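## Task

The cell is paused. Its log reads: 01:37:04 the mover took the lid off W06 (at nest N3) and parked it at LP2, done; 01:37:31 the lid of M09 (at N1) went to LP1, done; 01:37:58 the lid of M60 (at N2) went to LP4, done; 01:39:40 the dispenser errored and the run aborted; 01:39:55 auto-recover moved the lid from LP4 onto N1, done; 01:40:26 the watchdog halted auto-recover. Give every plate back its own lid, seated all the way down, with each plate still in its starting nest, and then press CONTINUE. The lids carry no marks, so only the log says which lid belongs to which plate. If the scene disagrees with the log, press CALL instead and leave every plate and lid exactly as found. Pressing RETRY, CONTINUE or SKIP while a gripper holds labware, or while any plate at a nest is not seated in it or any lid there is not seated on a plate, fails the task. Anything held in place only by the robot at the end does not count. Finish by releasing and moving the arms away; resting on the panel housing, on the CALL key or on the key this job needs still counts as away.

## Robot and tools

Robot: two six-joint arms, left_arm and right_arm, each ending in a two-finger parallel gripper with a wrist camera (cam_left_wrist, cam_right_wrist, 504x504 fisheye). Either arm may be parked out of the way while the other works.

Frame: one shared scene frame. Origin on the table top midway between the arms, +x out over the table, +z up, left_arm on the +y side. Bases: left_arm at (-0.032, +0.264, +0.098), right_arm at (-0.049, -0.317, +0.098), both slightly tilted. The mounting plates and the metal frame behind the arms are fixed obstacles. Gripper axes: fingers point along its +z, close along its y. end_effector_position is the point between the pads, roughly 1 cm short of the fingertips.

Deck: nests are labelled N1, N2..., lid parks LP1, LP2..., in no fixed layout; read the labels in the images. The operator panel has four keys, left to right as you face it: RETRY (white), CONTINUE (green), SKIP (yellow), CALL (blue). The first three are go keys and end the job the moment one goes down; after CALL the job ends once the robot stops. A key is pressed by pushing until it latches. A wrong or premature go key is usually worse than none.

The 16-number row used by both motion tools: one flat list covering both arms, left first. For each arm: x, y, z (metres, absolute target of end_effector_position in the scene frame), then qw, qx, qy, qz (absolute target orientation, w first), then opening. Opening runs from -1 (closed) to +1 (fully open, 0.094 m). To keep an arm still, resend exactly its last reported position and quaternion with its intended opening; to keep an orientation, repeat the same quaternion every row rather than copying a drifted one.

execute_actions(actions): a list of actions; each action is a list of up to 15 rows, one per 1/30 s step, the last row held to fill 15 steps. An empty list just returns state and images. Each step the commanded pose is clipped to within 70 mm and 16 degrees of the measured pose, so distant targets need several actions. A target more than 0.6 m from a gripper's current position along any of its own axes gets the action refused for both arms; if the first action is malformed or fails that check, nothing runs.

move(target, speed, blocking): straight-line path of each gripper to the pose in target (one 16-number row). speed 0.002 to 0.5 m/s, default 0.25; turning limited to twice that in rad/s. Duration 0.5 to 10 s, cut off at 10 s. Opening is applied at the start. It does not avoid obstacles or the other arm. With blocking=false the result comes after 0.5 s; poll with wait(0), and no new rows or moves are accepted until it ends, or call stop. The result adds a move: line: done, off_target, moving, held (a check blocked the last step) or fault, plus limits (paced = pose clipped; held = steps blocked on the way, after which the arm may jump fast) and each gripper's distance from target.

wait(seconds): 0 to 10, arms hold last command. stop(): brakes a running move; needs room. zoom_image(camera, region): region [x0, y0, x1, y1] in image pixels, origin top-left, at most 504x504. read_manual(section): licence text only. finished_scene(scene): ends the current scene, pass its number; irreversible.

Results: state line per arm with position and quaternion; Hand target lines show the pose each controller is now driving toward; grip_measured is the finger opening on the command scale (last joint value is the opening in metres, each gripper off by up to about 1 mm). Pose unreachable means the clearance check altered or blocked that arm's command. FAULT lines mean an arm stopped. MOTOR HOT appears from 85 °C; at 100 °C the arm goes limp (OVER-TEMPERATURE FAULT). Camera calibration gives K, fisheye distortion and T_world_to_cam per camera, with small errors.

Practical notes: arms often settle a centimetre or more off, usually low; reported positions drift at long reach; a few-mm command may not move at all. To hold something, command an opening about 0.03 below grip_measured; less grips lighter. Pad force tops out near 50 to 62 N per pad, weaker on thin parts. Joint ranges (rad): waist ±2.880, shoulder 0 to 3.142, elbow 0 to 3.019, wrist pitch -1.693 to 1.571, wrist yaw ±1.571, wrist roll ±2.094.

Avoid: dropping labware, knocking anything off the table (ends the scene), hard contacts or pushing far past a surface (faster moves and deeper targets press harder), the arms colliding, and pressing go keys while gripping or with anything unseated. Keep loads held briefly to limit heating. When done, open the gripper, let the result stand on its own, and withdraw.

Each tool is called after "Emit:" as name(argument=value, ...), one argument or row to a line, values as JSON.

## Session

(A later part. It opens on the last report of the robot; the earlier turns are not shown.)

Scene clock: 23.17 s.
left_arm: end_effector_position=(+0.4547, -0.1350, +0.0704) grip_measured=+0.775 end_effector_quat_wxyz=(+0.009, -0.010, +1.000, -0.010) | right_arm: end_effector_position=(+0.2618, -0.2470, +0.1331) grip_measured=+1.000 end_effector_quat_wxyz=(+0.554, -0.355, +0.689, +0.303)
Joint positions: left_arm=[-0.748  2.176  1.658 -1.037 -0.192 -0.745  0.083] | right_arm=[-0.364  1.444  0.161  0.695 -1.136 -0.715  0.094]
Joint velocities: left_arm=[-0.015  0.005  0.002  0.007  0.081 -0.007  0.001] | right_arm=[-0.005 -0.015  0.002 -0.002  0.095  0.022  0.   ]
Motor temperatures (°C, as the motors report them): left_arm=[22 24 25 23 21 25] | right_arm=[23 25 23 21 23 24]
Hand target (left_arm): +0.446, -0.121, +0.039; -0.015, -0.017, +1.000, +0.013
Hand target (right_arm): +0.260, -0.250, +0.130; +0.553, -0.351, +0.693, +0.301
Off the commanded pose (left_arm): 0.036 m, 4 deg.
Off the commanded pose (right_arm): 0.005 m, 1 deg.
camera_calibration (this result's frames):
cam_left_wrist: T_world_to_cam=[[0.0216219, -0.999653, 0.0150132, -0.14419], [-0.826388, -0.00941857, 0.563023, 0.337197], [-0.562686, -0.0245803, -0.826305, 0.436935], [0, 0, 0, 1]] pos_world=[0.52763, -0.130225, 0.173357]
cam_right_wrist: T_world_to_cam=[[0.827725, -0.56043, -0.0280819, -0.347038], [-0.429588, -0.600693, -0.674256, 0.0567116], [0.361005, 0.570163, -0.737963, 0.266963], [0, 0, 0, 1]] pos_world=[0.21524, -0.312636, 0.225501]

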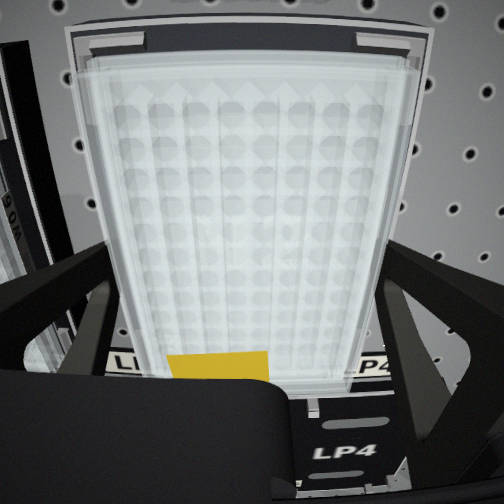

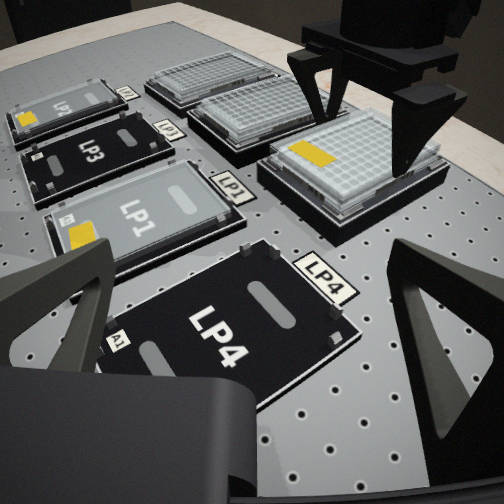

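The lid is engaged. I'll release it and head to LP1.

Emit:
execute_actions(
  actions=[
    [[0.455,-0.135,0.065,0.009,-0.012,1,-0.01,1,0.26,-0.25,0.13,0.55,-0.35,0.69,0.3,1]],
    [[0.472,-0.153,0.1,0.029,-0.012,1,-0.03,1,0.26,-0.25,0.13,0.55,-0.35,0.69,0.3,1]],
    [[0.472,-0.153,0.13,0.029,-0.012,1,-0.03,1,0.26,-0.25,0.13,0.55,-0.35,0.69,0.3,1]],
  ],
)

Emit:
move(
  target=[0.275,-0.065,0.125,0,0,1,0,1,0.26,-0.25,0.13,0.55,-0.35,0.69,0.3,1],
  speed=0.15,
)

Emit:
move(
  target=[0.272,-0.06,0.055,0,0,1,0,1,0.26,-0.25,0.13,0.55,-0.35,0.69,0.3,1],
  speed=0.06,
)

Emit:
zoom_image(
  camera="cam_right_wrist",
  region=[240,80,480,250],
)

Scene clock: 24.83 s.
left_arm: end_effector_position=(+0.4585, -0.1367, +0.0986) grip_measured=+0.999 end_effector_quat_wxyz=(+0.009, -0.008, +1.000, -0.011) | right_arm: end_effector_position=(+0.2618, -0.2470, +0.1331) grip_measured=+1.000 end_effector_quat_wxyz=(+0.554, -0.355, +0.689, +0.303)
Joint positions: left_arm=[-0.754  2.15   1.693 -1.098 -0.191 -0.748  0.094] | right_arm=[-0.364  1.444  0.161  0.695 -1.136 -0.715  0.094]
Joint velocities: left_arm=[-0.005 -0.005 -0.017 -0.022 -0.037  0.022 -0.001] | right_arm=[-0.005 -0.005 -0.002  0.007 -0.081 -0.007  0.   ]
Motor temperatures (°C, as the motors report them): left_arm=[22 24 25 23 21 25] | right_arm=[23 25 23 21 23 24]
Hand target (left_arm): +0.470, -0.152, +0.131; +0.028, -0.012, +0.999, -0.031
Hand target (right_arm): +0.260, -0.250, +0.130; +0.553, -0.351, +0.693, +0.301
Off the commanded pose (left_arm): 0.038 m, 3 deg.
Off the commanded pose (right_arm): 0.005 m, 1 deg.
camera_calibration (this result's frames):
cam_left_wrist: T_world_to_cam=[[0.0181096, -0.999688, 0.0171902, -0.145022], [-0.827118, -0.00531944, 0.562004, 0.325401], [-0.561737, -0.0243959, -0.826956, 0.461982], [0, 0, 0, 1]] pos_world=[0.531284, -0.131975, 0.201655]
cam_right_wrist: T_world_to_cam=[[0.827725, -0.56043, -0.0280819, -0.347038], [-0.429588, -0.600693, -0.674256, 0.0567116], [0.361005, 0.570163, -0.737963, 0.266963], [0, 0, 0, 1]] pos_world=[0.21524, -0.312636, 0.225501]

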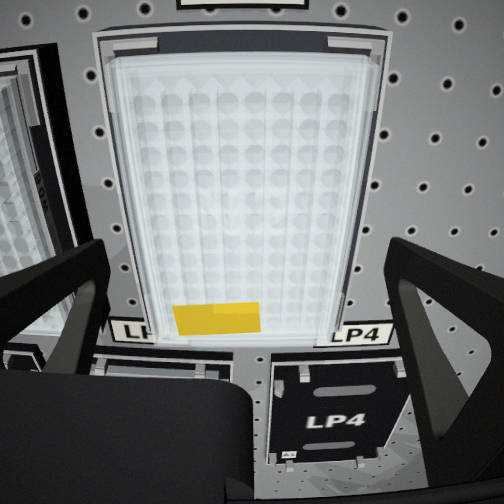

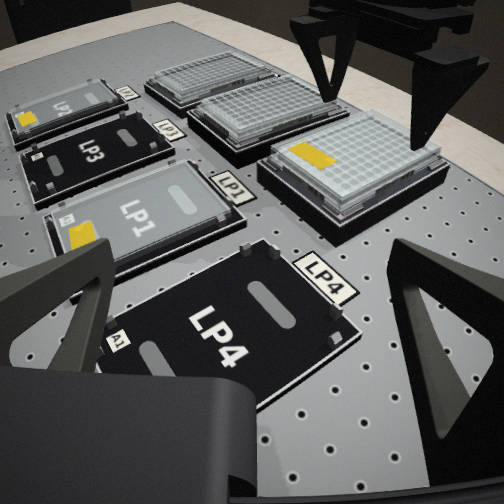

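Scene clock: 26.57 s.
left_arm: end_effector_position=(+0.2769, -0.0598, +0.1168) grip_measured=+0.999 end_effector_quat_wxyz=(-0.008, +0.005, +1.000, +0.011) | right_arm: end_effector_position=(+0.2618, -0.2470, +0.1331) grip_measured=+1.000 end_effector_quat_wxyz=(+0.554, -0.355, +0.689, +0.303)
Joint positions: left_arm=[-0.905  1.776  1.101 -0.965 -0.191 -0.885  0.094] | right_arm=[-0.364  1.444  0.161  0.695 -1.136 -0.715  0.094]
Joint velocities: left_arm=[-0.024 -0.005 -0.012 -0.017  0.007 -0.022 -0.001] | right_arm=[ 0.015 -0.015 -0.002 -0.002 -0.037 -0.022  0.   ]
Motor temperatures (°C, as the motors report them): left_arm=[22 25 25 23 21 25] | right_arm=[23 25 23 21 23 24]
Hand target (left_arm): +0.276, -0.063, +0.122; -0.000, +0.000, +1.000, -0.001
Hand target (right_arm): +0.260, -0.250, +0.130; +0.553, -0.351, +0.693, +0.301
Off the commanded pose (left_arm): 0.010 m, 2 deg.
Off the commanded pose (right_arm): 0.005 m, 1 deg.
move: done
camera_calibration (this result's frames):
cam_left_wrist: T_world_to_cam=[[-0.00881359, -0.999636, -0.0255044, -0.0526579], [-0.807008, -0.00795032, 0.590488, 0.156318], [-0.590475, 0.0257866, -0.806644, 0.38542], [0, 0, 0, 1]] pos_world=[0.353267, -0.0613346, 0.217249]
cam_right_wrist: T_world_to_cam=[[0.827725, -0.56043, -0.0280819, -0.347038], [-0.429588, -0.600693, -0.674256, 0.0567116], [0.361005, 0.570163, -0.737963, 0.266963], [0, 0, 0, 1]] pos_world=[0.21524, -0.312636, 0.225501]

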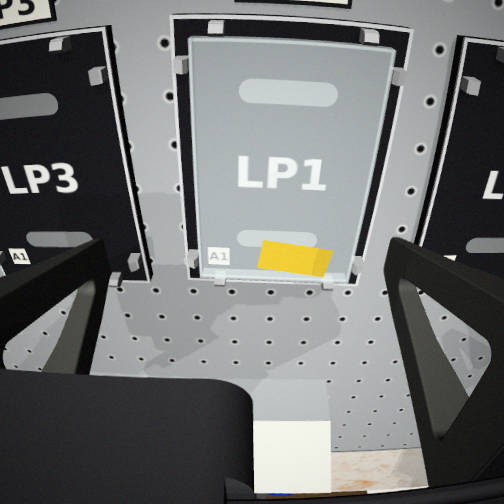

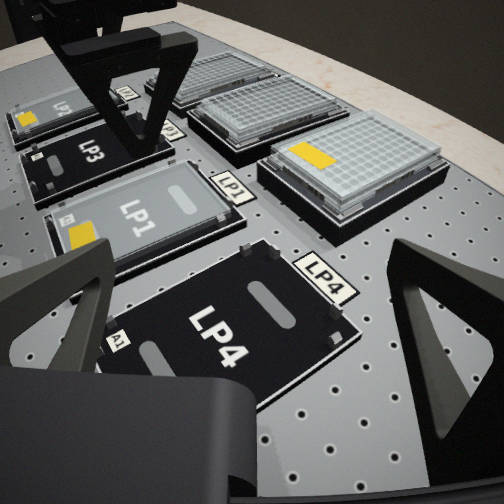

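Scene clock: 27.93 s.
left_arm: end_effector_position=(+0.2731, -0.0676, +0.0707) grip_measured=+0.999 end_effector_quat_wxyz=(+0.007, -0.000, +1.000, -0.008) | right_arm: end_effector_position=(+0.2618, -0.2470, +0.1331) grip_measured=+1.000 end_effector_quat_wxyz=(+0.554, -0.355, +0.689, +0.303)
Joint positions: left_arm=[-0.903  1.84   1.037 -0.786 -0.191 -0.885  0.094] | right_arm=[-0.364  1.444  0.161  0.695 -1.136 -0.715  0.094]
Joint velocities: left_arm=[-0.024 -0.005 -0.002  0.007 -0.007  0.037  0.001] | right_arm=[-0.015 -0.005 -0.012 -0.012 -0.037 -0.051  0.   ]
Motor temperatures (°C, as the motors report them): left_arm=[22 25 25 23 21 25] | right_arm=[23 25 23 21 23 24]
Hand target (left_arm): +0.272, -0.060, +0.055; -0.000, -0.000, +1.000, -0.000
Hand target (right_arm): +0.260, -0.250, +0.130; +0.553, -0.351, +0.693, +0.301
Off the commanded pose (left_arm): 0.017 m, 1 deg.
Off the commanded pose (right_arm): 0.005 m, 1 deg.
move: off_target (left_arm)
camera_calibration (this result's frames):
cam_left_wrist: T_world_to_cam=[[0.00238204, -0.999918, 0.0125475, -0.0674372], [-0.824781, 0.00513049, 0.565429, 0.187942], [-0.565447, -0.0116958, -0.824702, 0.338182], [0, 0, 0, 1]] pos_world=[0.346395, -0.0644406, 0.173478]
cam_right_wrist: T_world_to_cam=[[0.827725, -0.56043, -0.0280819, -0.347038], [-0.429588, -0.600693, -0.674256, 0.0567116], [0.361005, 0.570163, -0.737963, 0.266963], [0, 0, 0, 1]] pos_world=[0.21524, -0.312636, 0.225501]

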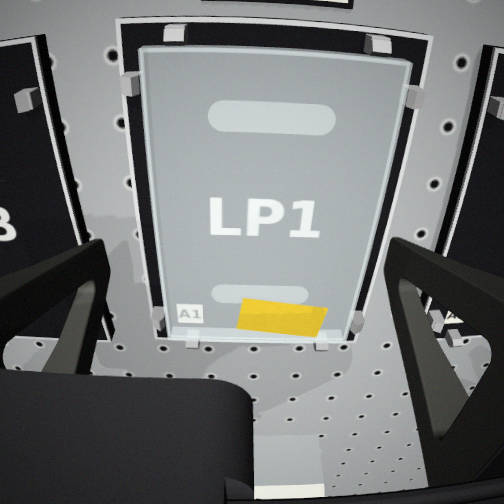

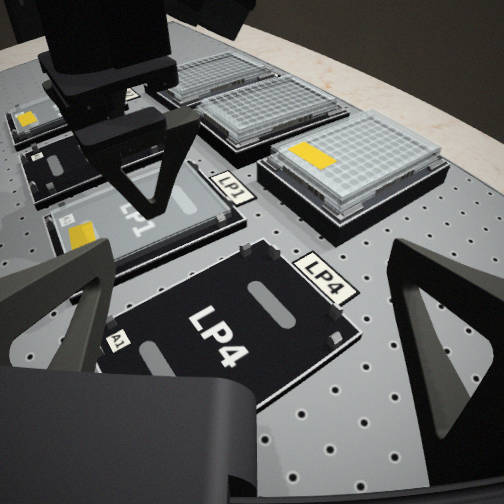

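Region (240, 80, 480, 250) of cam_right_wrist's 504x504 image, scaled by 2.100, with more detail than that image has; it fills the top 357 rows of this view, and the rest is white.

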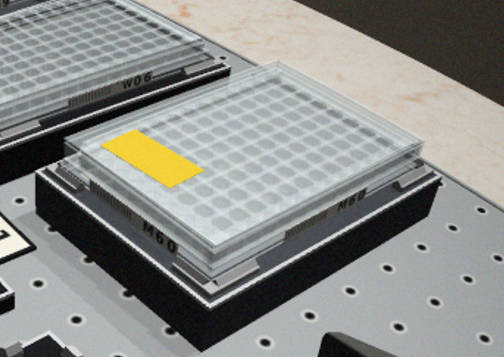

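Emit:
execute_actions(
  actions=[
    [[0.272,-0.067,0.047,0,0.016,1,0,1,0.26,-0.25,0.13,0.55,-0.35,0.69,0.3,1]],
    [[0.272,-0.067,0.038,0,0.016,1,0,1,0.26,-0.25,0.13,0.55,-0.35,0.69,0.3,1]],
  ],
)

Scene clock: 29.00 s.
left_arm: end_effector_position=(+0.2719, -0.0715, +0.0526) grip_measured=+0.999 end_effector_quat_wxyz=(+0.006, +0.015, +1.000, -0.006) | right_arm: end_effector_position=(+0.2618, -0.2470, +0.1331) grip_measured=+1.000 end_effector_quat_wxyz=(+0.554, -0.355, +0.689, +0.303)
Joint positions: left_arm=[-0.903  1.883  1.037 -0.748 -0.191 -0.855  0.094] | right_arm=[-0.364  1.444  0.161  0.695 -1.136 -0.715  0.094]
Joint velocities: left_arm=[ 0.005 -0.015 -0.002  0.012 -0.051 -0.022 -0.001] | right_arm=[-0.005 -0.015  0.012 -0.007 -0.007 -0.037  0.   ]
Motor temperatures (°C, as the motors report them): left_arm=[22 24 25 23 21 25] | right_arm=[23 25 23 21 23 24]
Hand target (left_arm): +0.272, -0.067, +0.038; -0.000, +0.016, +1.000, +0.000
Hand target (right_arm): +0.260, -0.250, +0.130; +0.553, -0.351, +0.693, +0.301
Off the commanded pose (left_arm): 0.015 m, 1 deg.
Off the commanded pose (right_arm): 0.005 m, 1 deg.
camera_calibration (this result's frames):
cam_left_wrist: T_world_to_cam=[[-0.0278902, -0.999576, 0.00841733, -0.0626654], [-0.822792, 0.0277378, 0.567666, 0.19807], [-0.567658, 0.00890661, -0.823216, 0.324509], [0, 0, 0, 1]] pos_world=[0.345433, -0.0710232, 0.155231]
cam_right_wrist: T_world_to_cam=[[0.827725, -0.56043, -0.0280819, -0.347038], [-0.429588, -0.600693, -0.674256, 0.0567116], [0.361005, 0.570163, -0.737963, 0.266963], [0, 0, 0, 1]] pos_world=[0.21524, -0.312636, 0.225501]

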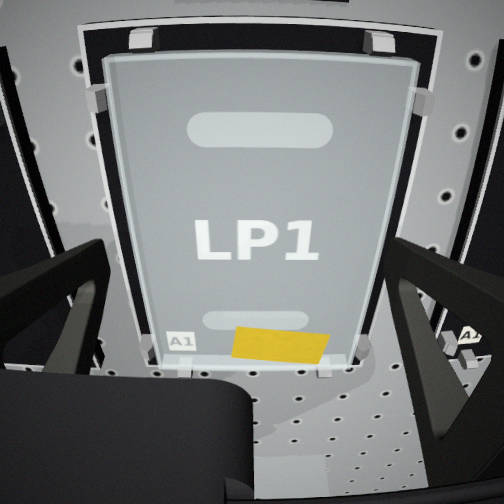

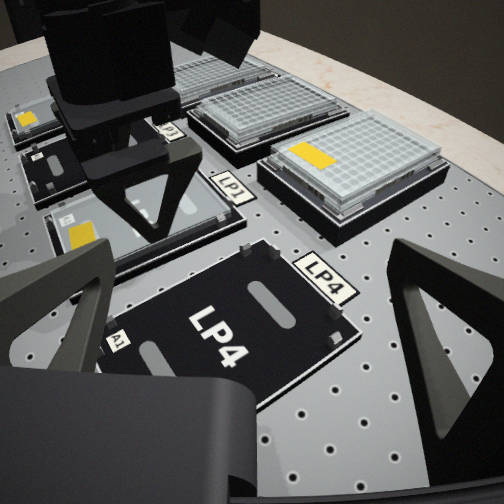

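Swinging the waist to shift the hand toward −y.

Emit:
execute_actions(
  actions=[
    [[0.263,-0.074,0.038,0,0.016,1,0,1,0.26,-0.25,0.13,0.55,-0.35,0.69,0.3,1]],
    [[0.263,-0.074,0.033,0,0.016,1,0,1,0.26,-0.25,0.13,0.55,-0.35,0.69,0.3,1]],
  ],
)

Scene clock: 30.07 s.
left_arm: end_effector_position=(+0.2714, -0.0728, +0.0467) grip_measured=+0.999 end_effector_quat_wxyz=(+0.006, +0.014, +1.000, -0.006) | right_arm: end_effector_position=(+0.2618, -0.2470, +0.1331) grip_measured=+1.000 end_effector_quat_wxyz=(+0.554, -0.355, +0.689, +0.303)
Joint positions: left_arm=[-0.903  1.897  1.037 -0.735 -0.191 -0.858  0.094] | right_arm=[-0.364  1.444  0.161  0.695 -1.136 -0.715  0.094]
Joint velocities: left_arm=[-0.005  0.005 -0.007 -0.002 -0.081 -0.066 -0.001] | right_arm=[-0.005 -0.005 -0.017 -0.007 -0.007  0.037  0.   ]
Motor temperatures (°C, as the motors report them): left_arm=[22 24 25 23 21 25] | right_arm=[23 25 23 21 23 24]
Hand target (left_arm): +0.263, -0.074, +0.033; +0.000, +0.016, +1.000, +0.000
Hand target (right_arm): +0.260, -0.250, +0.130; +0.553, -0.351, +0.693, +0.301
Off the commanded pose (left_arm): 0.016 m, 1 deg.
Off the commanded pose (right_arm): 0.005 m, 1 deg.
camera_calibration (this result's frames):
cam_left_wrist: T_world_to_cam=[[-0.0257426, -0.999638, 0.00787517, -0.0645199], [-0.822564, 0.0256581, 0.568093, 0.200943], [-0.568089, 0.00814638, -0.822927, 0.319407], [0, 0, 0, 1]] pos_world=[0.34508, -0.0722543, 0.149202]
cam_right_wrist: T_world_to_cam=[[0.827725, -0.56043, -0.0280819, -0.347038], [-0.429588, -0.600693, -0.674256, 0.0567116], [0.361005, 0.570163, -0.737963, 0.266963], [0, 0, 0, 1]] pos_world=[0.21524, -0.312636, 0.225501]

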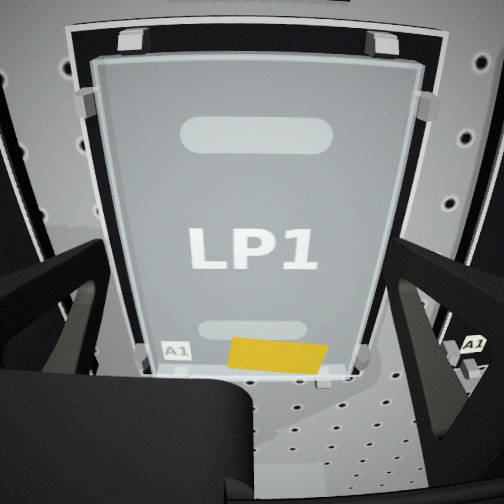

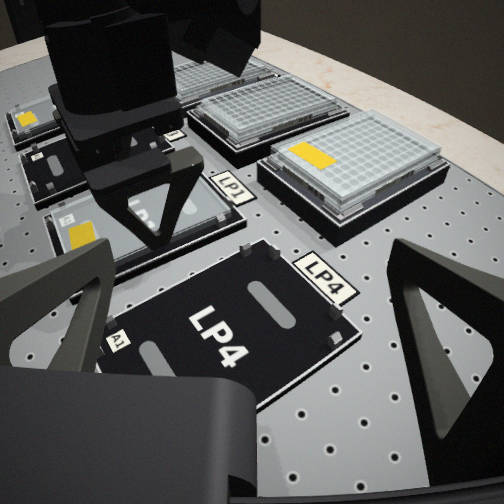

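Emit:
execute_actions(
  actions=[
    [[0.261,-0.076,0.028,0,0.022,1,0,1,0.26,-0.25,0.13,0.55,-0.35,0.69,0.3,1]],
    [[0.261,-0.076,0.028,0,0.022,1,0,0.745,0.26,-0.25,0.13,0.55,-0.35,0.69,0.3,1]],
  ],
)

Scene clock: 31.13 s.
left_arm: end_effector_position=(+0.2712, -0.0752, +0.0419) grip_measured=+0.772 end_effector_quat_wxyz=(+0.006, +0.014, +1.000, -0.008) | right_arm: end_effector_position=(+0.2618, -0.2470, +0.1331) grip_measured=+1.000 end_effector_quat_wxyz=(+0.554, -0.355, +0.689, +0.303)
Joint positions: left_arm=[-0.903  1.908  1.037 -0.72  -0.189 -0.858  0.083] | right_arm=[-0.364  1.444  0.161  0.695 -1.136 -0.715  0.094]
Joint velocities: left_arm=[-0.005 -0.005 -0.002 -0.007  0.007 -0.037  0.   ] | right_arm=[-0.024 -0.015  0.007 -0.007 -0.051 -0.022  0.   ]
Motor temperatures (°C, as the motors report them): left_arm=[22 24 25 23 21 25] | right_arm=[23 25 23 21 23 24]
Hand target (left_arm): +0.261, -0.076, +0.028; +0.000, +0.022, +1.000, +0.000
Hand target (right_arm): +0.260, -0.250, +0.130; +0.553, -0.351, +0.693, +0.301
Off the commanded pose (left_arm): 0.017 m, 1 deg.
Off the commanded pose (right_arm): 0.005 m, 1 deg.
camera_calibration (this result's frames):
cam_left_wrist: T_world_to_cam=[[-0.0258198, -0.999591, 0.0123046, -0.0669951], [-0.822961, 0.0282418, 0.567395, 0.203854], [-0.56751, 0.00452382, -0.823354, 0.314943], [0, 0, 0, 1]] pos_world=[0.344768, -0.0741496, 0.144468]
cam_right_wrist: T_world_to_cam=[[0.827725, -0.56043, -0.0280819, -0.347038], [-0.429588, -0.600693, -0.674256, 0.0567116], [0.361005, 0.570163, -0.737963, 0.266963], [0, 0, 0, 1]] pos_world=[0.21524, -0.312636, 0.225501]

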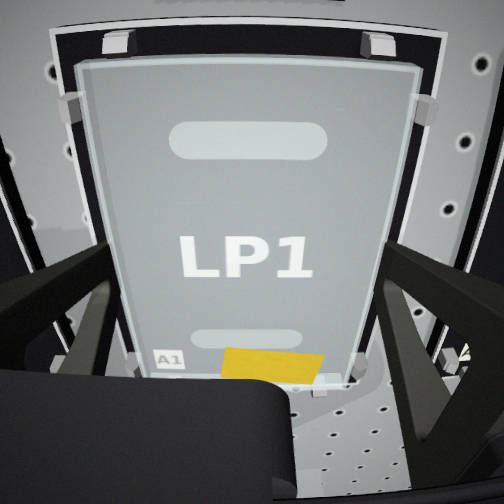

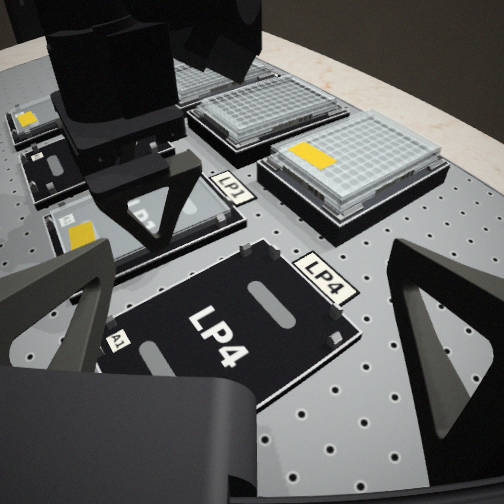

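Emit:
execute_actions(
  actions=[
    [[0.284,-0.094,0.066,0.024,0.012,1,-0.027,0.745,0.26,-0.25,0.13,0.55,-0.35,0.69,0.3,1]],
    [[0.284,-0.094,0.082,0.024,0.012,1,-0.027,0.745,0.26,-0.25,0.13,0.55,-0.35,0.69,0.3,1]],
    [[0.284,-0.09,0.11,0.02,0.012,1,-0.02,0.745,0.26,-0.25,0.13,0.55,-0.35,0.69,0.3,1]],
    [[0.284,-0.08,0.14,0.01,0,1,-0.01,0.745,0.26,-0.25,0.13,0.55,-0.35,0.69,0.3,1]],
  ],
)

Emit:
move(
  target=[0.465,0.124,0.135,0,-0.025,1,0,0.745,0.26,-0.25,0.13,0.55,-0.35,0.69,0.3,1],
  speed=0.15,
)

Emit:
move(
  target=[0.449,0.129,0.056,0,-0.02,1,0,0.745,0.26,-0.25,0.13,0.55,-0.35,0.69,0.3,1],
  speed=0.05,
)

Scene clock: 33.33 s.
left_arm: end_effector_position=(+0.2726, -0.0637, +0.1194) grip_measured=+0.772 end_effector_quat_wxyz=(-0.004, +0.004, +1.000, +0.006) | right_arm: end_effector_position=(+0.2618, -0.2470, +0.1331) grip_measured=+1.000 end_effector_quat_wxyz=(+0.554, -0.355, +0.689, +0.303)
Joint positions: left_arm=[-0.919  1.768  1.095 -0.957 -0.19  -0.899  0.083] | right_arm=[-0.364  1.444  0.161  0.695 -1.136 -0.715  0.094]
Joint velocities: left_arm=[-0.005 -0.005  0.012 -0.007  0.022 -0.037 -0.   ] | right_arm=[-0.005 -0.005  0.012  0.002  0.007  0.007  0.   ]
Motor temperatures (°C, as the motors report them): left_arm=[22 24 25 23 21 25] | right_arm=[23 25 23 21 23 24]
Hand target (left_arm): +0.283, -0.079, +0.140; +0.010, +0.000, +1.000, -0.010
Hand target (right_arm): +0.260, -0.250, +0.130; +0.553, -0.351, +0.693, +0.301
Off the commanded pose (left_arm): 0.029 m, 3 deg.
Off the commanded pose (right_arm): 0.005 m, 1 deg.
camera_calibration (this result's frames):
cam_left_wrist: T_world_to_cam=[[-0.00658648, -0.999842, -0.016516, -0.0582597], [-0.811601, -0.00430366, 0.584197, 0.153499], [-0.584176, 0.0172522, -0.811444, 0.383445], [0, 0, 0, 1]] pos_world=[0.348195, -0.0642051, 0.220508]
cam_right_wrist: T_world_to_cam=[[0.827725, -0.56043, -0.0280819, -0.347038], [-0.429588, -0.600693, -0.674256, 0.0567116], [0.361005, 0.570163, -0.737963, 0.266963], [0, 0, 0, 1]] pos_world=[0.21524, -0.312636, 0.225501]

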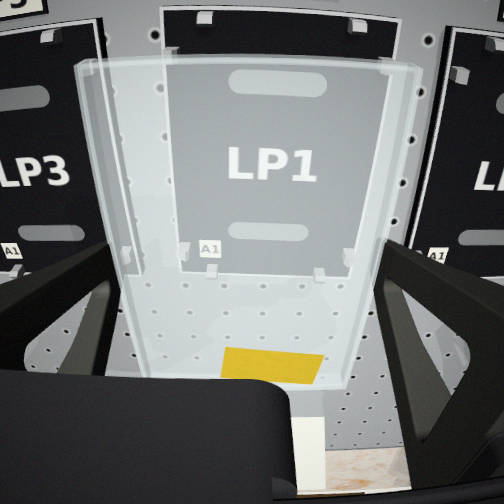

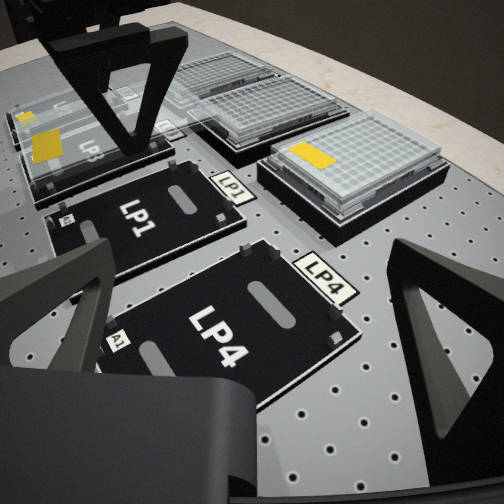

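Scene clock: 35.57 s.
left_arm: end_effector_position=(+0.4513, +0.1259, +0.1275) grip_measured=+0.772 end_effector_quat_wxyz=(-0.006, -0.028, +1.000, +0.008) | right_arm: end_effector_position=(+0.2618, -0.2470, +0.1331) grip_measured=+1.000 end_effector_quat_wxyz=(+0.554, -0.355, +0.689, +0.303)
Joint positions: left_arm=[-0.38   1.74   1.238 -1.026 -0.195 -0.417  0.083] | right_arm=[-0.364  1.444  0.161  0.695 -1.136 -0.715  0.094]
Joint velocities: left_arm=[ 0.005 -0.005 -0.012 -0.002  0.022  0.066 -0.   ] | right_arm=[-0.005 -0.015  0.002 -0.012 -0.007 -0.037  0.   ]
Motor temperatures (°C, as the motors report them): left_arm=[22 24 25 23 21 25] | right_arm=[23 25 23 21 23 24]
Hand target (left_arm): +0.467, +0.123, +0.136; +0.001, -0.025, +1.000, +0.003
Hand target (right_arm): +0.260, -0.250, +0.130; +0.553, -0.351, +0.693, +0.301
Off the commanded pose (left_arm): 0.016 m, 1 deg.
Off the commanded pose (right_arm): 0.005 m, 1 deg.
move: off_target (left_arm)
camera_calibration (this result's frames):
cam_left_wrist: T_world_to_cam=[[0.0588226, -0.99807, -0.019889, 0.103311], [-0.807674, -0.0592915, 0.586641, 0.299466], [-0.586688, -0.0184439, -0.809603, 0.496492], [0, 0, 0, 1]] pos_world=[0.52708, 0.130024, 0.228337]
cam_right_wrist: T_world_to_cam=[[0.827725, -0.56043, -0.0280819, -0.347038], [-0.429588, -0.600693, -0.674256, 0.0567116], [0.361005, 0.570163, -0.737963, 0.266963], [0, 0, 0, 1]] pos_world=[0.21524, -0.312636, 0.225501]

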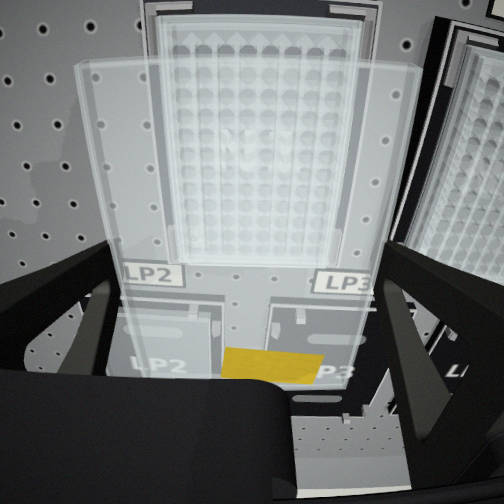

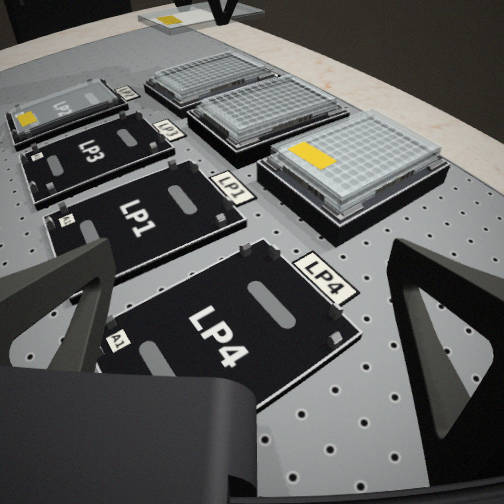

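Scene clock: 37.33 s.
left_arm: end_effector_position=(+0.4539, +0.1232, +0.0738) grip_measured=+0.772 end_effector_quat_wxyz=(+0.011, -0.021, +1.000, -0.003) | right_arm: end_effector_position=(+0.2618, -0.2470, +0.1331) grip_measured=+1.000 end_effector_quat_wxyz=(+0.554, -0.355, +0.689, +0.303)
Joint positions: left_arm=[-0.361  1.808  1.172 -0.847 -0.187 -0.374  0.083] | right_arm=[-0.364  1.444  0.161  0.695 -1.136 -0.715  0.094]
Joint velocities: left_arm=[-0.015 -0.024 -0.002  0.022 -0.037  0.051  0.   ] | right_arm=[-0.005 -0.015 -0.007  0.007 -0.007 -0.007  0.   ]
Motor temperatures (°C, as the motors report them): left_arm=[22 24 25 23 21 25] | right_arm=[23 25 23 21 23 24]
Hand target (left_arm): +0.450, +0.129, +0.056; -0.000, -0.020, +1.000, +0.000
Hand target (right_arm): +0.260, -0.250, +0.130; +0.553, -0.351, +0.693, +0.301
Off the commanded pose (left_arm): 0.019 m, 1 deg.
Off the commanded pose (right_arm): 0.005 m, 1 deg.
move: off_target (left_arm)
camera_calibration (this result's frames):
cam_left_wrist: T_world_to_cam=[[0.0436177, -0.999047, 0.00169544, 0.104792], [-0.828513, -0.0352239, 0.558861, 0.341498], [-0.558269, -0.0257809, -0.829259, 0.444003], [0, 0, 0, 1]] pos_world=[0.526238, 0.128168, 0.177166]
cam_right_wrist: T_world_to_cam=[[0.827725, -0.56043, -0.0280819, -0.347038], [-0.429588, -0.600693, -0.674256, 0.0567116], [0.361005, 0.570163, -0.737963, 0.266963], [0, 0, 0, 1]] pos_world=[0.21524, -0.312636, 0.225501]

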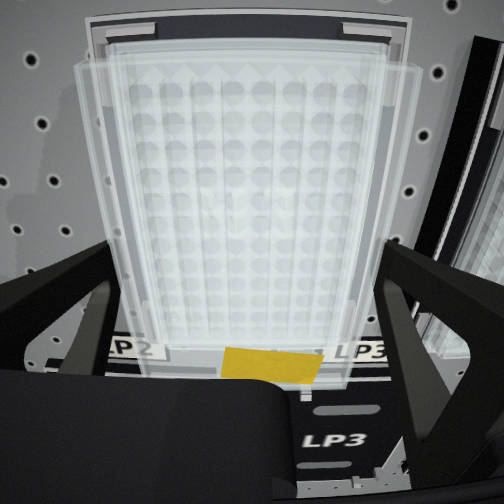

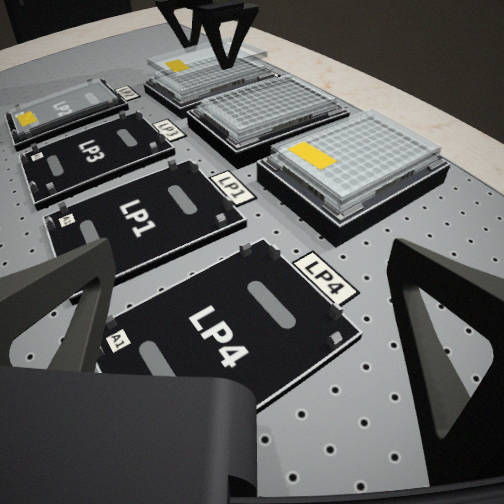

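Emit:
execute_actions(
  actions=[
    [[0.45,0.1285,0.05,0,-0.022,1,0,0.745,0.26,-0.25,0.13,0.55,-0.35,0.69,0.3,1]],
    [[0.45,0.1285,0.044,0,-0.022,1,0,0.745,0.26,-0.25,0.13,0.55,-0.35,0.69,0.3,1]],
    [[0.45,0.1285,0.038,0,-0.022,1,0,0.745,0.26,-0.25,0.13,0.55,-0.35,0.69,0.3,1]],
  ],
)

Emit:
zoom_image(
  camera="cam_right_wrist",
  region=[140,20,300,130],
)

Scene clock: 38.93 s.
left_arm: end_effector_position=(+0.4553, +0.1224, +0.0571) grip_measured=+0.772 end_effector_quat_wxyz=(+0.013, -0.022, +1.000, -0.003) | right_arm: end_effector_position=(+0.2618, -0.2470, +0.1331) grip_measured=+1.000 end_effector_quat_wxyz=(+0.554, -0.355, +0.689, +0.303)
Joint positions: left_arm=[-0.355  1.839  1.164 -0.805 -0.186 -0.371  0.083] | right_arm=[-0.364  1.444  0.161  0.695 -1.136 -0.715  0.094]
Joint velocities: left_arm=[ 0.005 -0.015  0.002 -0.007 -0.051  0.007  0.   ] | right_arm=[-0.024 -0.005 -0.017  0.012  0.051  0.037  0.   ]
Motor temperatures (°C, as the motors report them): left_arm=[22 24 25 23 21 25] | right_arm=[23 25 23 21 23 24]
Hand target (left_arm): +0.450, +0.128, +0.039; -0.000, -0.022, +1.000, -0.000
Hand target (right_arm): +0.260, -0.250, +0.130; +0.553, -0.351, +0.693, +0.301
Off the commanded pose (left_arm): 0.021 m, 1 deg.
Off the commanded pose (right_arm): 0.005 m, 1 deg.
camera_calibration (this result's frames):
cam_left_wrist: T_world_to_cam=[[0.046469, -0.998915, 0.00298478, 0.102599], [-0.829777, -0.0369368, 0.556872, 0.352824], [-0.556158, -0.028354, -0.830593, 0.430389], [0, 0, 0, 1]] pos_world=[0.527361, 0.127723, 0.160694]
cam_right_wrist: T_world_to_cam=[[0.827725, -0.56043, -0.0280819, -0.347038], [-0.429588, -0.600693, -0.674256, 0.0567116], [0.361005, 0.570163, -0.737963, 0.266963], [0, 0, 0, 1]] pos_world=[0.21524, -0.312636, 0.225501]

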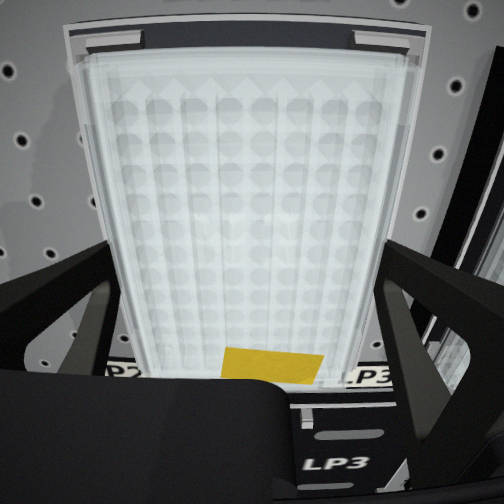

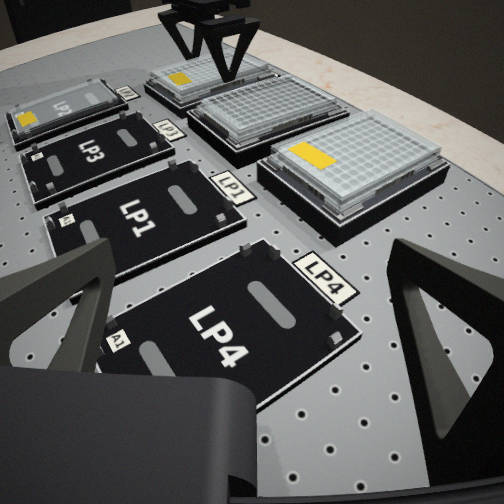

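Region (140, 20, 300, 130) of cam_right_wrist's 504x504 image, scaled by 3.150, with more detail than that image has; it fills the top 346 rows of this view, and the rest is white.

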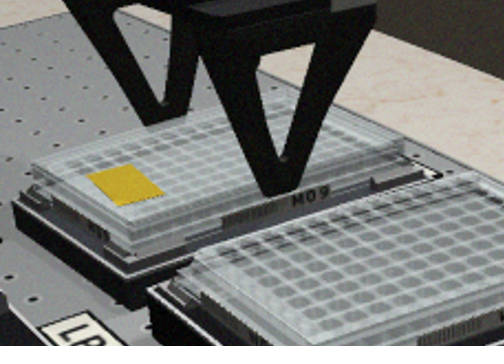

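Seated. Next is LP2, near y = 0.185.

Emit:
execute_actions(
  actions=[
    [[0.453,0.124,0.05,0.008,-0.022,1,0,1,0.26,-0.25,0.13,0.55,-0.35,0.69,0.3,1]],
    [[0.475,0.114,0.09,0.035,-0.022,1,-0.012,1,0.26,-0.25,0.13,0.55,-0.35,0.69,0.3,1]],
    [[0.47,0.114,0.12,0.03,-0.022,1,-0.012,1,0.26,-0.25,0.13,0.55,-0.35,0.69,0.3,1]],
  ],
)

Emit:
move(
  target=[0.27,0.18,0.11,0,-0.02,1,0,1,0.26,-0.25,0.13,0.55,-0.35,0.69,0.3,1],
  speed=0.15,
)

Emit:
move(
  target=[0.266,0.185,0.058,0,-0.02,1,0,1,0.26,-0.25,0.13,0.55,-0.35,0.69,0.3,1],
  speed=0.06,
)

Scene clock: 40.57 s.
left_arm: end_effector_position=(+0.4534, +0.1227, +0.1017) grip_measured=+0.999 end_effector_quat_wxyz=(+0.013, -0.019, +1.000, -0.004) | right_arm: end_effector_position=(+0.2618, -0.2470, +0.1331) grip_measured=+1.000 end_effector_quat_wxyz=(+0.554, -0.355, +0.689, +0.303)
Joint positions: left_arm=[-0.372  1.76   1.188 -0.908 -0.186 -0.38   0.094] | right_arm=[-0.364  1.444  0.161  0.695 -1.136 -0.715  0.094]
Joint velocities: left_arm=[-0.005 -0.005 -0.012 -0.007 -0.022 -0.066  0.001] | right_arm=[-0.005 -0.005  0.007 -0.012  0.022  0.007  0.   ]
Motor temperatures (°C, as the motors report them): left_arm=[22 25 25 23 21 25] | right_arm=[23 25 23 21 23 24]
Hand target (left_arm): +0.468, +0.114, +0.121; +0.030, -0.022, +0.999, -0.013
Hand target (right_arm): +0.260, -0.250, +0.130; +0.553, -0.351, +0.693, +0.301
Off the commanded pose (left_arm): 0.026 m, 2 deg.
Off the commanded pose (right_arm): 0.005 m, 1 deg.
camera_calibration (this result's frames):
cam_left_wrist: T_world_to_cam=[[0.0393939, -0.999211, 0.0050819, 0.105916], [-0.830992, -0.0299367, 0.555479, 0.32625], [-0.554888, -0.0261055, -0.831515, 0.465543], [0, 0, 0, 1]] pos_world=[0.525263, 0.127752, 0.205343]
cam_right_wrist: T_world_to_cam=[[0.827725, -0.56043, -0.0280819, -0.347038], [-0.429588, -0.600693, -0.674256, 0.0567116], [0.361005, 0.570163, -0.737963, 0.266963], [0, 0, 0, 1]] pos_world=[0.21524, -0.312636, 0.225501]

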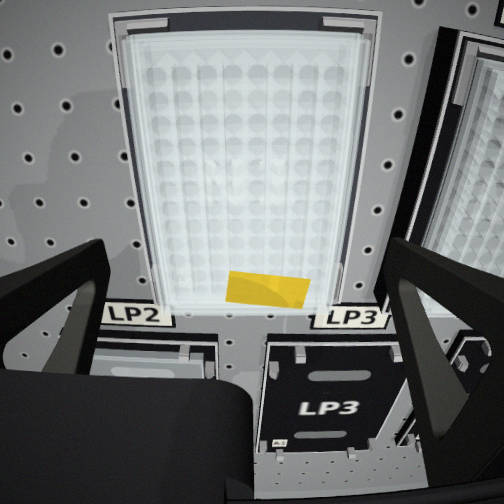

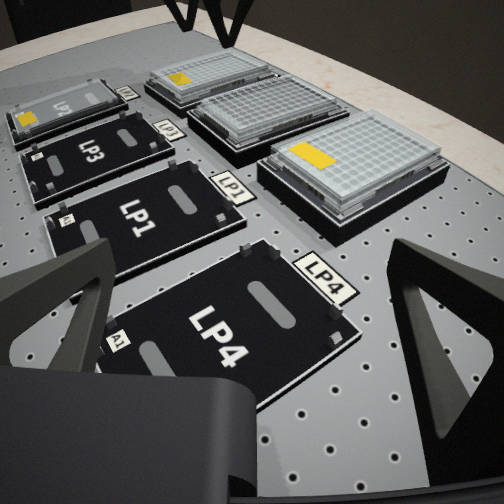

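Scene clock: 42.20 s.
left_arm: end_effector_position=(+0.2714, +0.1864, +0.1050) grip_measured=+0.999 end_effector_quat_wxyz=(-0.009, -0.019, +1.000, +0.004) | right_arm: end_effector_position=(+0.2618, -0.2470, +0.1331) grip_measured=+1.000 end_effector_quat_wxyz=(+0.554, -0.355, +0.689, +0.303)
Joint positions: left_arm=[-0.381  1.346  0.665 -0.85  -0.186 -0.4    0.094] | right_arm=[-0.364  1.444  0.161  0.695 -1.136 -0.715  0.094]
Joint velocities: left_arm=[-0.005  0.005 -0.002  0.002  0.095 -0.007 -0.   ] | right_arm=[ 0.005 -0.005  0.002 -0.012  0.066 -0.037  0.   ]
Motor temperatures (°C, as the motors report them): left_arm=[22 25 25 23 21 25] | right_arm=[23 25 23 21 23 24]
Hand target (left_arm): +0.271, +0.182, +0.107; -0.000, -0.020, +1.000, -0.000
Hand target (right_arm): +0.260, -0.250, +0.130; +0.553, -0.351, +0.693, +0.301
Off the commanded pose (left_arm): 0.008 m, 1 deg.
Off the commanded pose (right_arm): 0.005 m, 1 deg.
move: done
camera_calibration (this result's frames):
cam_left_wrist: T_world_to_cam=[[0.0404451, -0.999102, -0.0126414, 0.178289], [-0.805093, -0.0400792, 0.591793, 0.166167], [-0.591768, -0.0137576, -0.805991, 0.374034], [0, 0, 0, 1]] pos_world=[0.34791, 0.189934, 0.205386]
cam_right_wrist: T_world_to_cam=[[0.827725, -0.56043, -0.0280819, -0.347038], [-0.429588, -0.600693, -0.674256, 0.0567116], [0.361005, 0.570163, -0.737963, 0.266963], [0, 0, 0, 1]] pos_world=[0.21524, -0.312636, 0.225501]

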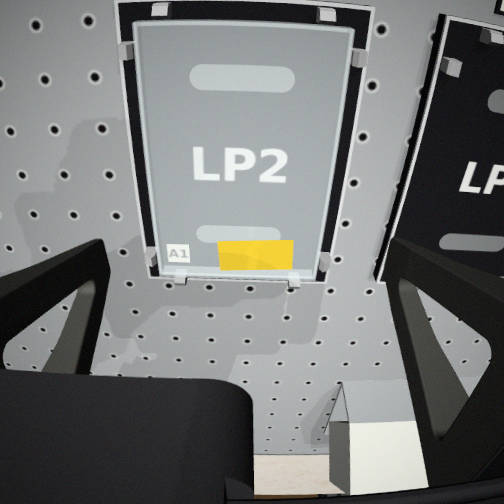

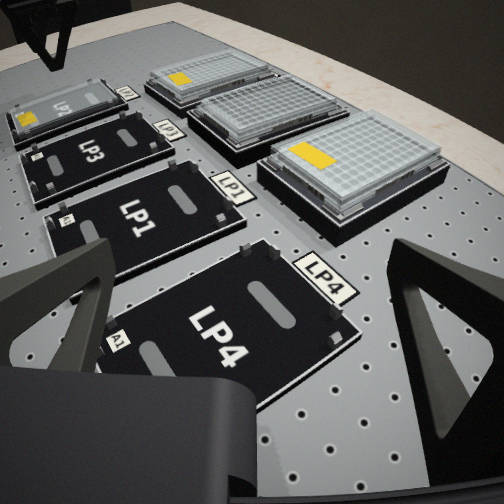

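Scene clock: 43.33 s.
left_arm: end_effector_position=(+0.2703, +0.1807, +0.0670) grip_measured=+0.999 end_effector_quat_wxyz=(+0.007, -0.020, +1.000, -0.002) | right_arm: end_effector_position=(+0.2618, -0.2470, +0.1331) grip_measured=+1.000 end_effector_quat_wxyz=(+0.554, -0.355, +0.689, +0.303)
Joint positions: left_arm=[-0.377  1.426  0.606 -0.674 -0.186 -0.391  0.094] | right_arm=[-0.364  1.444  0.161  0.695 -1.136 -0.715  0.094]
Joint velocities: left_arm=[-0.015 -0.005 -0.002  0.007  0.037  0.037 -0.001] | right_arm=[-0.005 -0.005 -0.002 -0.012 -0.037 -0.007  0.   ]
Motor temperatures (°C, as the motors report them): left_arm=[22 24 25 23 21 25] | right_arm=[23 25 23 21 23 24]
Hand target (left_arm): +0.266, +0.185, +0.058; -0.000, -0.020, +1.000, -0.000
Hand target (right_arm): +0.260, -0.250, +0.130; +0.553, -0.351, +0.693, +0.301
Off the commanded pose (left_arm): 0.011 m, 1 deg.
Off the commanded pose (right_arm): 0.005 m, 1 deg.
move: off_target (left_arm)
camera_calibration (this result's frames):
cam_left_wrist: T_world_to_cam=[[0.0422666, -0.999106, 0.000621279, 0.170741], [-0.823981, -0.0345063, 0.565565, 0.193348], [-0.565038, -0.0244164, -0.824703, 0.338659], [0, 0, 0, 1]] pos_world=[0.343454, 0.185529, 0.169836]
cam_right_wrist: T_world_to_cam=[[0.827725, -0.56043, -0.0280819, -0.347038], [-0.429588, -0.600693, -0.674256, 0.0567116], [0.361005, 0.570163, -0.737963, 0.266963], [0, 0, 0, 1]] pos_world=[0.21524, -0.312636, 0.225501]

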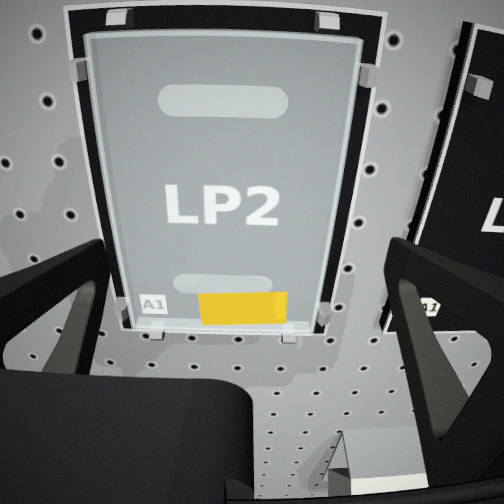

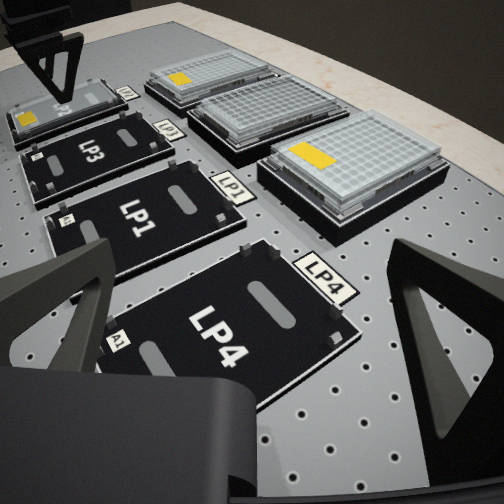

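Emit:
execute_actions(
  actions=[
    [[0.269,0.194,0.05,0,-0.006,1,0,1,0.26,-0.25,0.13,0.55,-0.35,0.69,0.3,1]],
    [[0.27,0.194,0.04,0,-0.006,1,0,1,0.26,-0.25,0.13,0.55,-0.35,0.69,0.3,1]],
    [[0.27,0.194,0.031,0,-0.006,1,0,1,0.26,-0.25,0.13,0.55,-0.35,0.69,0.3,1]],
  ],
)

Scene clock: 44.93 s.
left_arm: end_effector_position=(+0.2751, +0.1900, +0.0400) grip_measured=+0.999 end_effector_quat_wxyz=(+0.008, -0.006, +1.000, -0.001) | right_arm: end_effector_position=(+0.2618, -0.2470, +0.1331) grip_measured=+1.000 end_effector_quat_wxyz=(+0.554, -0.355, +0.689, +0.303)
Joint positions: left_arm=[-0.328  1.501  0.589 -0.572 -0.185 -0.313  0.094] | right_arm=[-0.364  1.444  0.161  0.695 -1.136 -0.715  0.094]
Joint velocities: left_arm=[ 0.015 -0.015 -0.002  0.017 -0.007 -0.066 -0.001] | right_arm=[ 0.005  0.005 -0.002 -0.007 -0.051  0.022  0.   ]
Motor temperatures (°C, as the motors report them): left_arm=[22 24 25 23 21 25] | right_arm=[23 25 23 21 23 24]
Hand target (left_arm): +0.270, +0.194, +0.031; -0.000, -0.006, +1.000, +0.000
Hand target (right_arm): +0.260, -0.250, +0.130; +0.553, -0.351, +0.693, +0.301
Off the commanded pose (left_arm): 0.011 m, 1 deg.
Off the commanded pose (right_arm): 0.005 m, 1 deg.
camera_calibration (this result's frames):
cam_left_wrist: T_world_to_cam=[[0.0141739, -0.999897, -0.00213548, 0.187853], [-0.825655, -0.0129085, 0.564028, 0.209274], [-0.563997, -0.00623128, -0.825753, 0.315591], [0, 0, 0, 1]] pos_world=[0.348118, 0.192501, 0.142965]
cam_right_wrist: T_world_to_cam=[[0.827725, -0.56043, -0.0280819, -0.347038], [-0.429588, -0.600693, -0.674256, 0.0567116], [0.361005, 0.570163, -0.737963, 0.266963], [0, 0, 0, 1]] pos_world=[0.21524, -0.312636, 0.225501]

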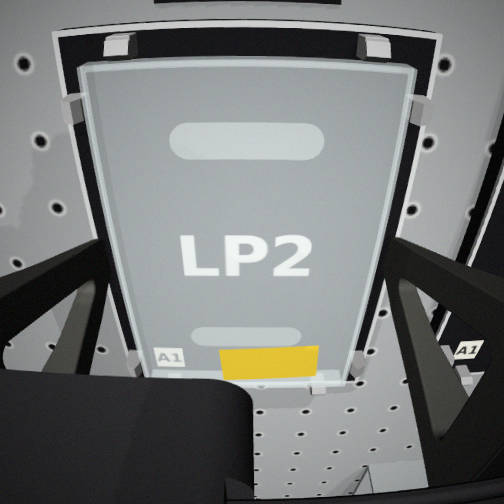

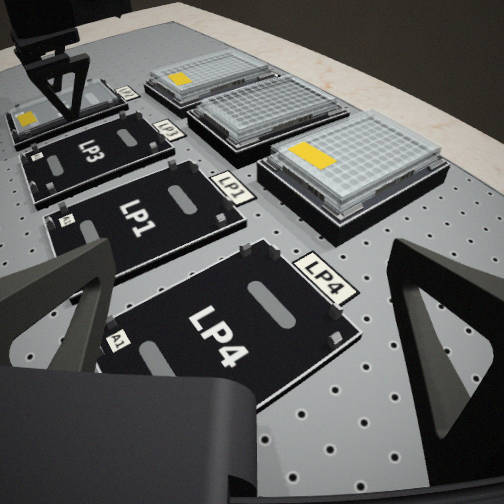

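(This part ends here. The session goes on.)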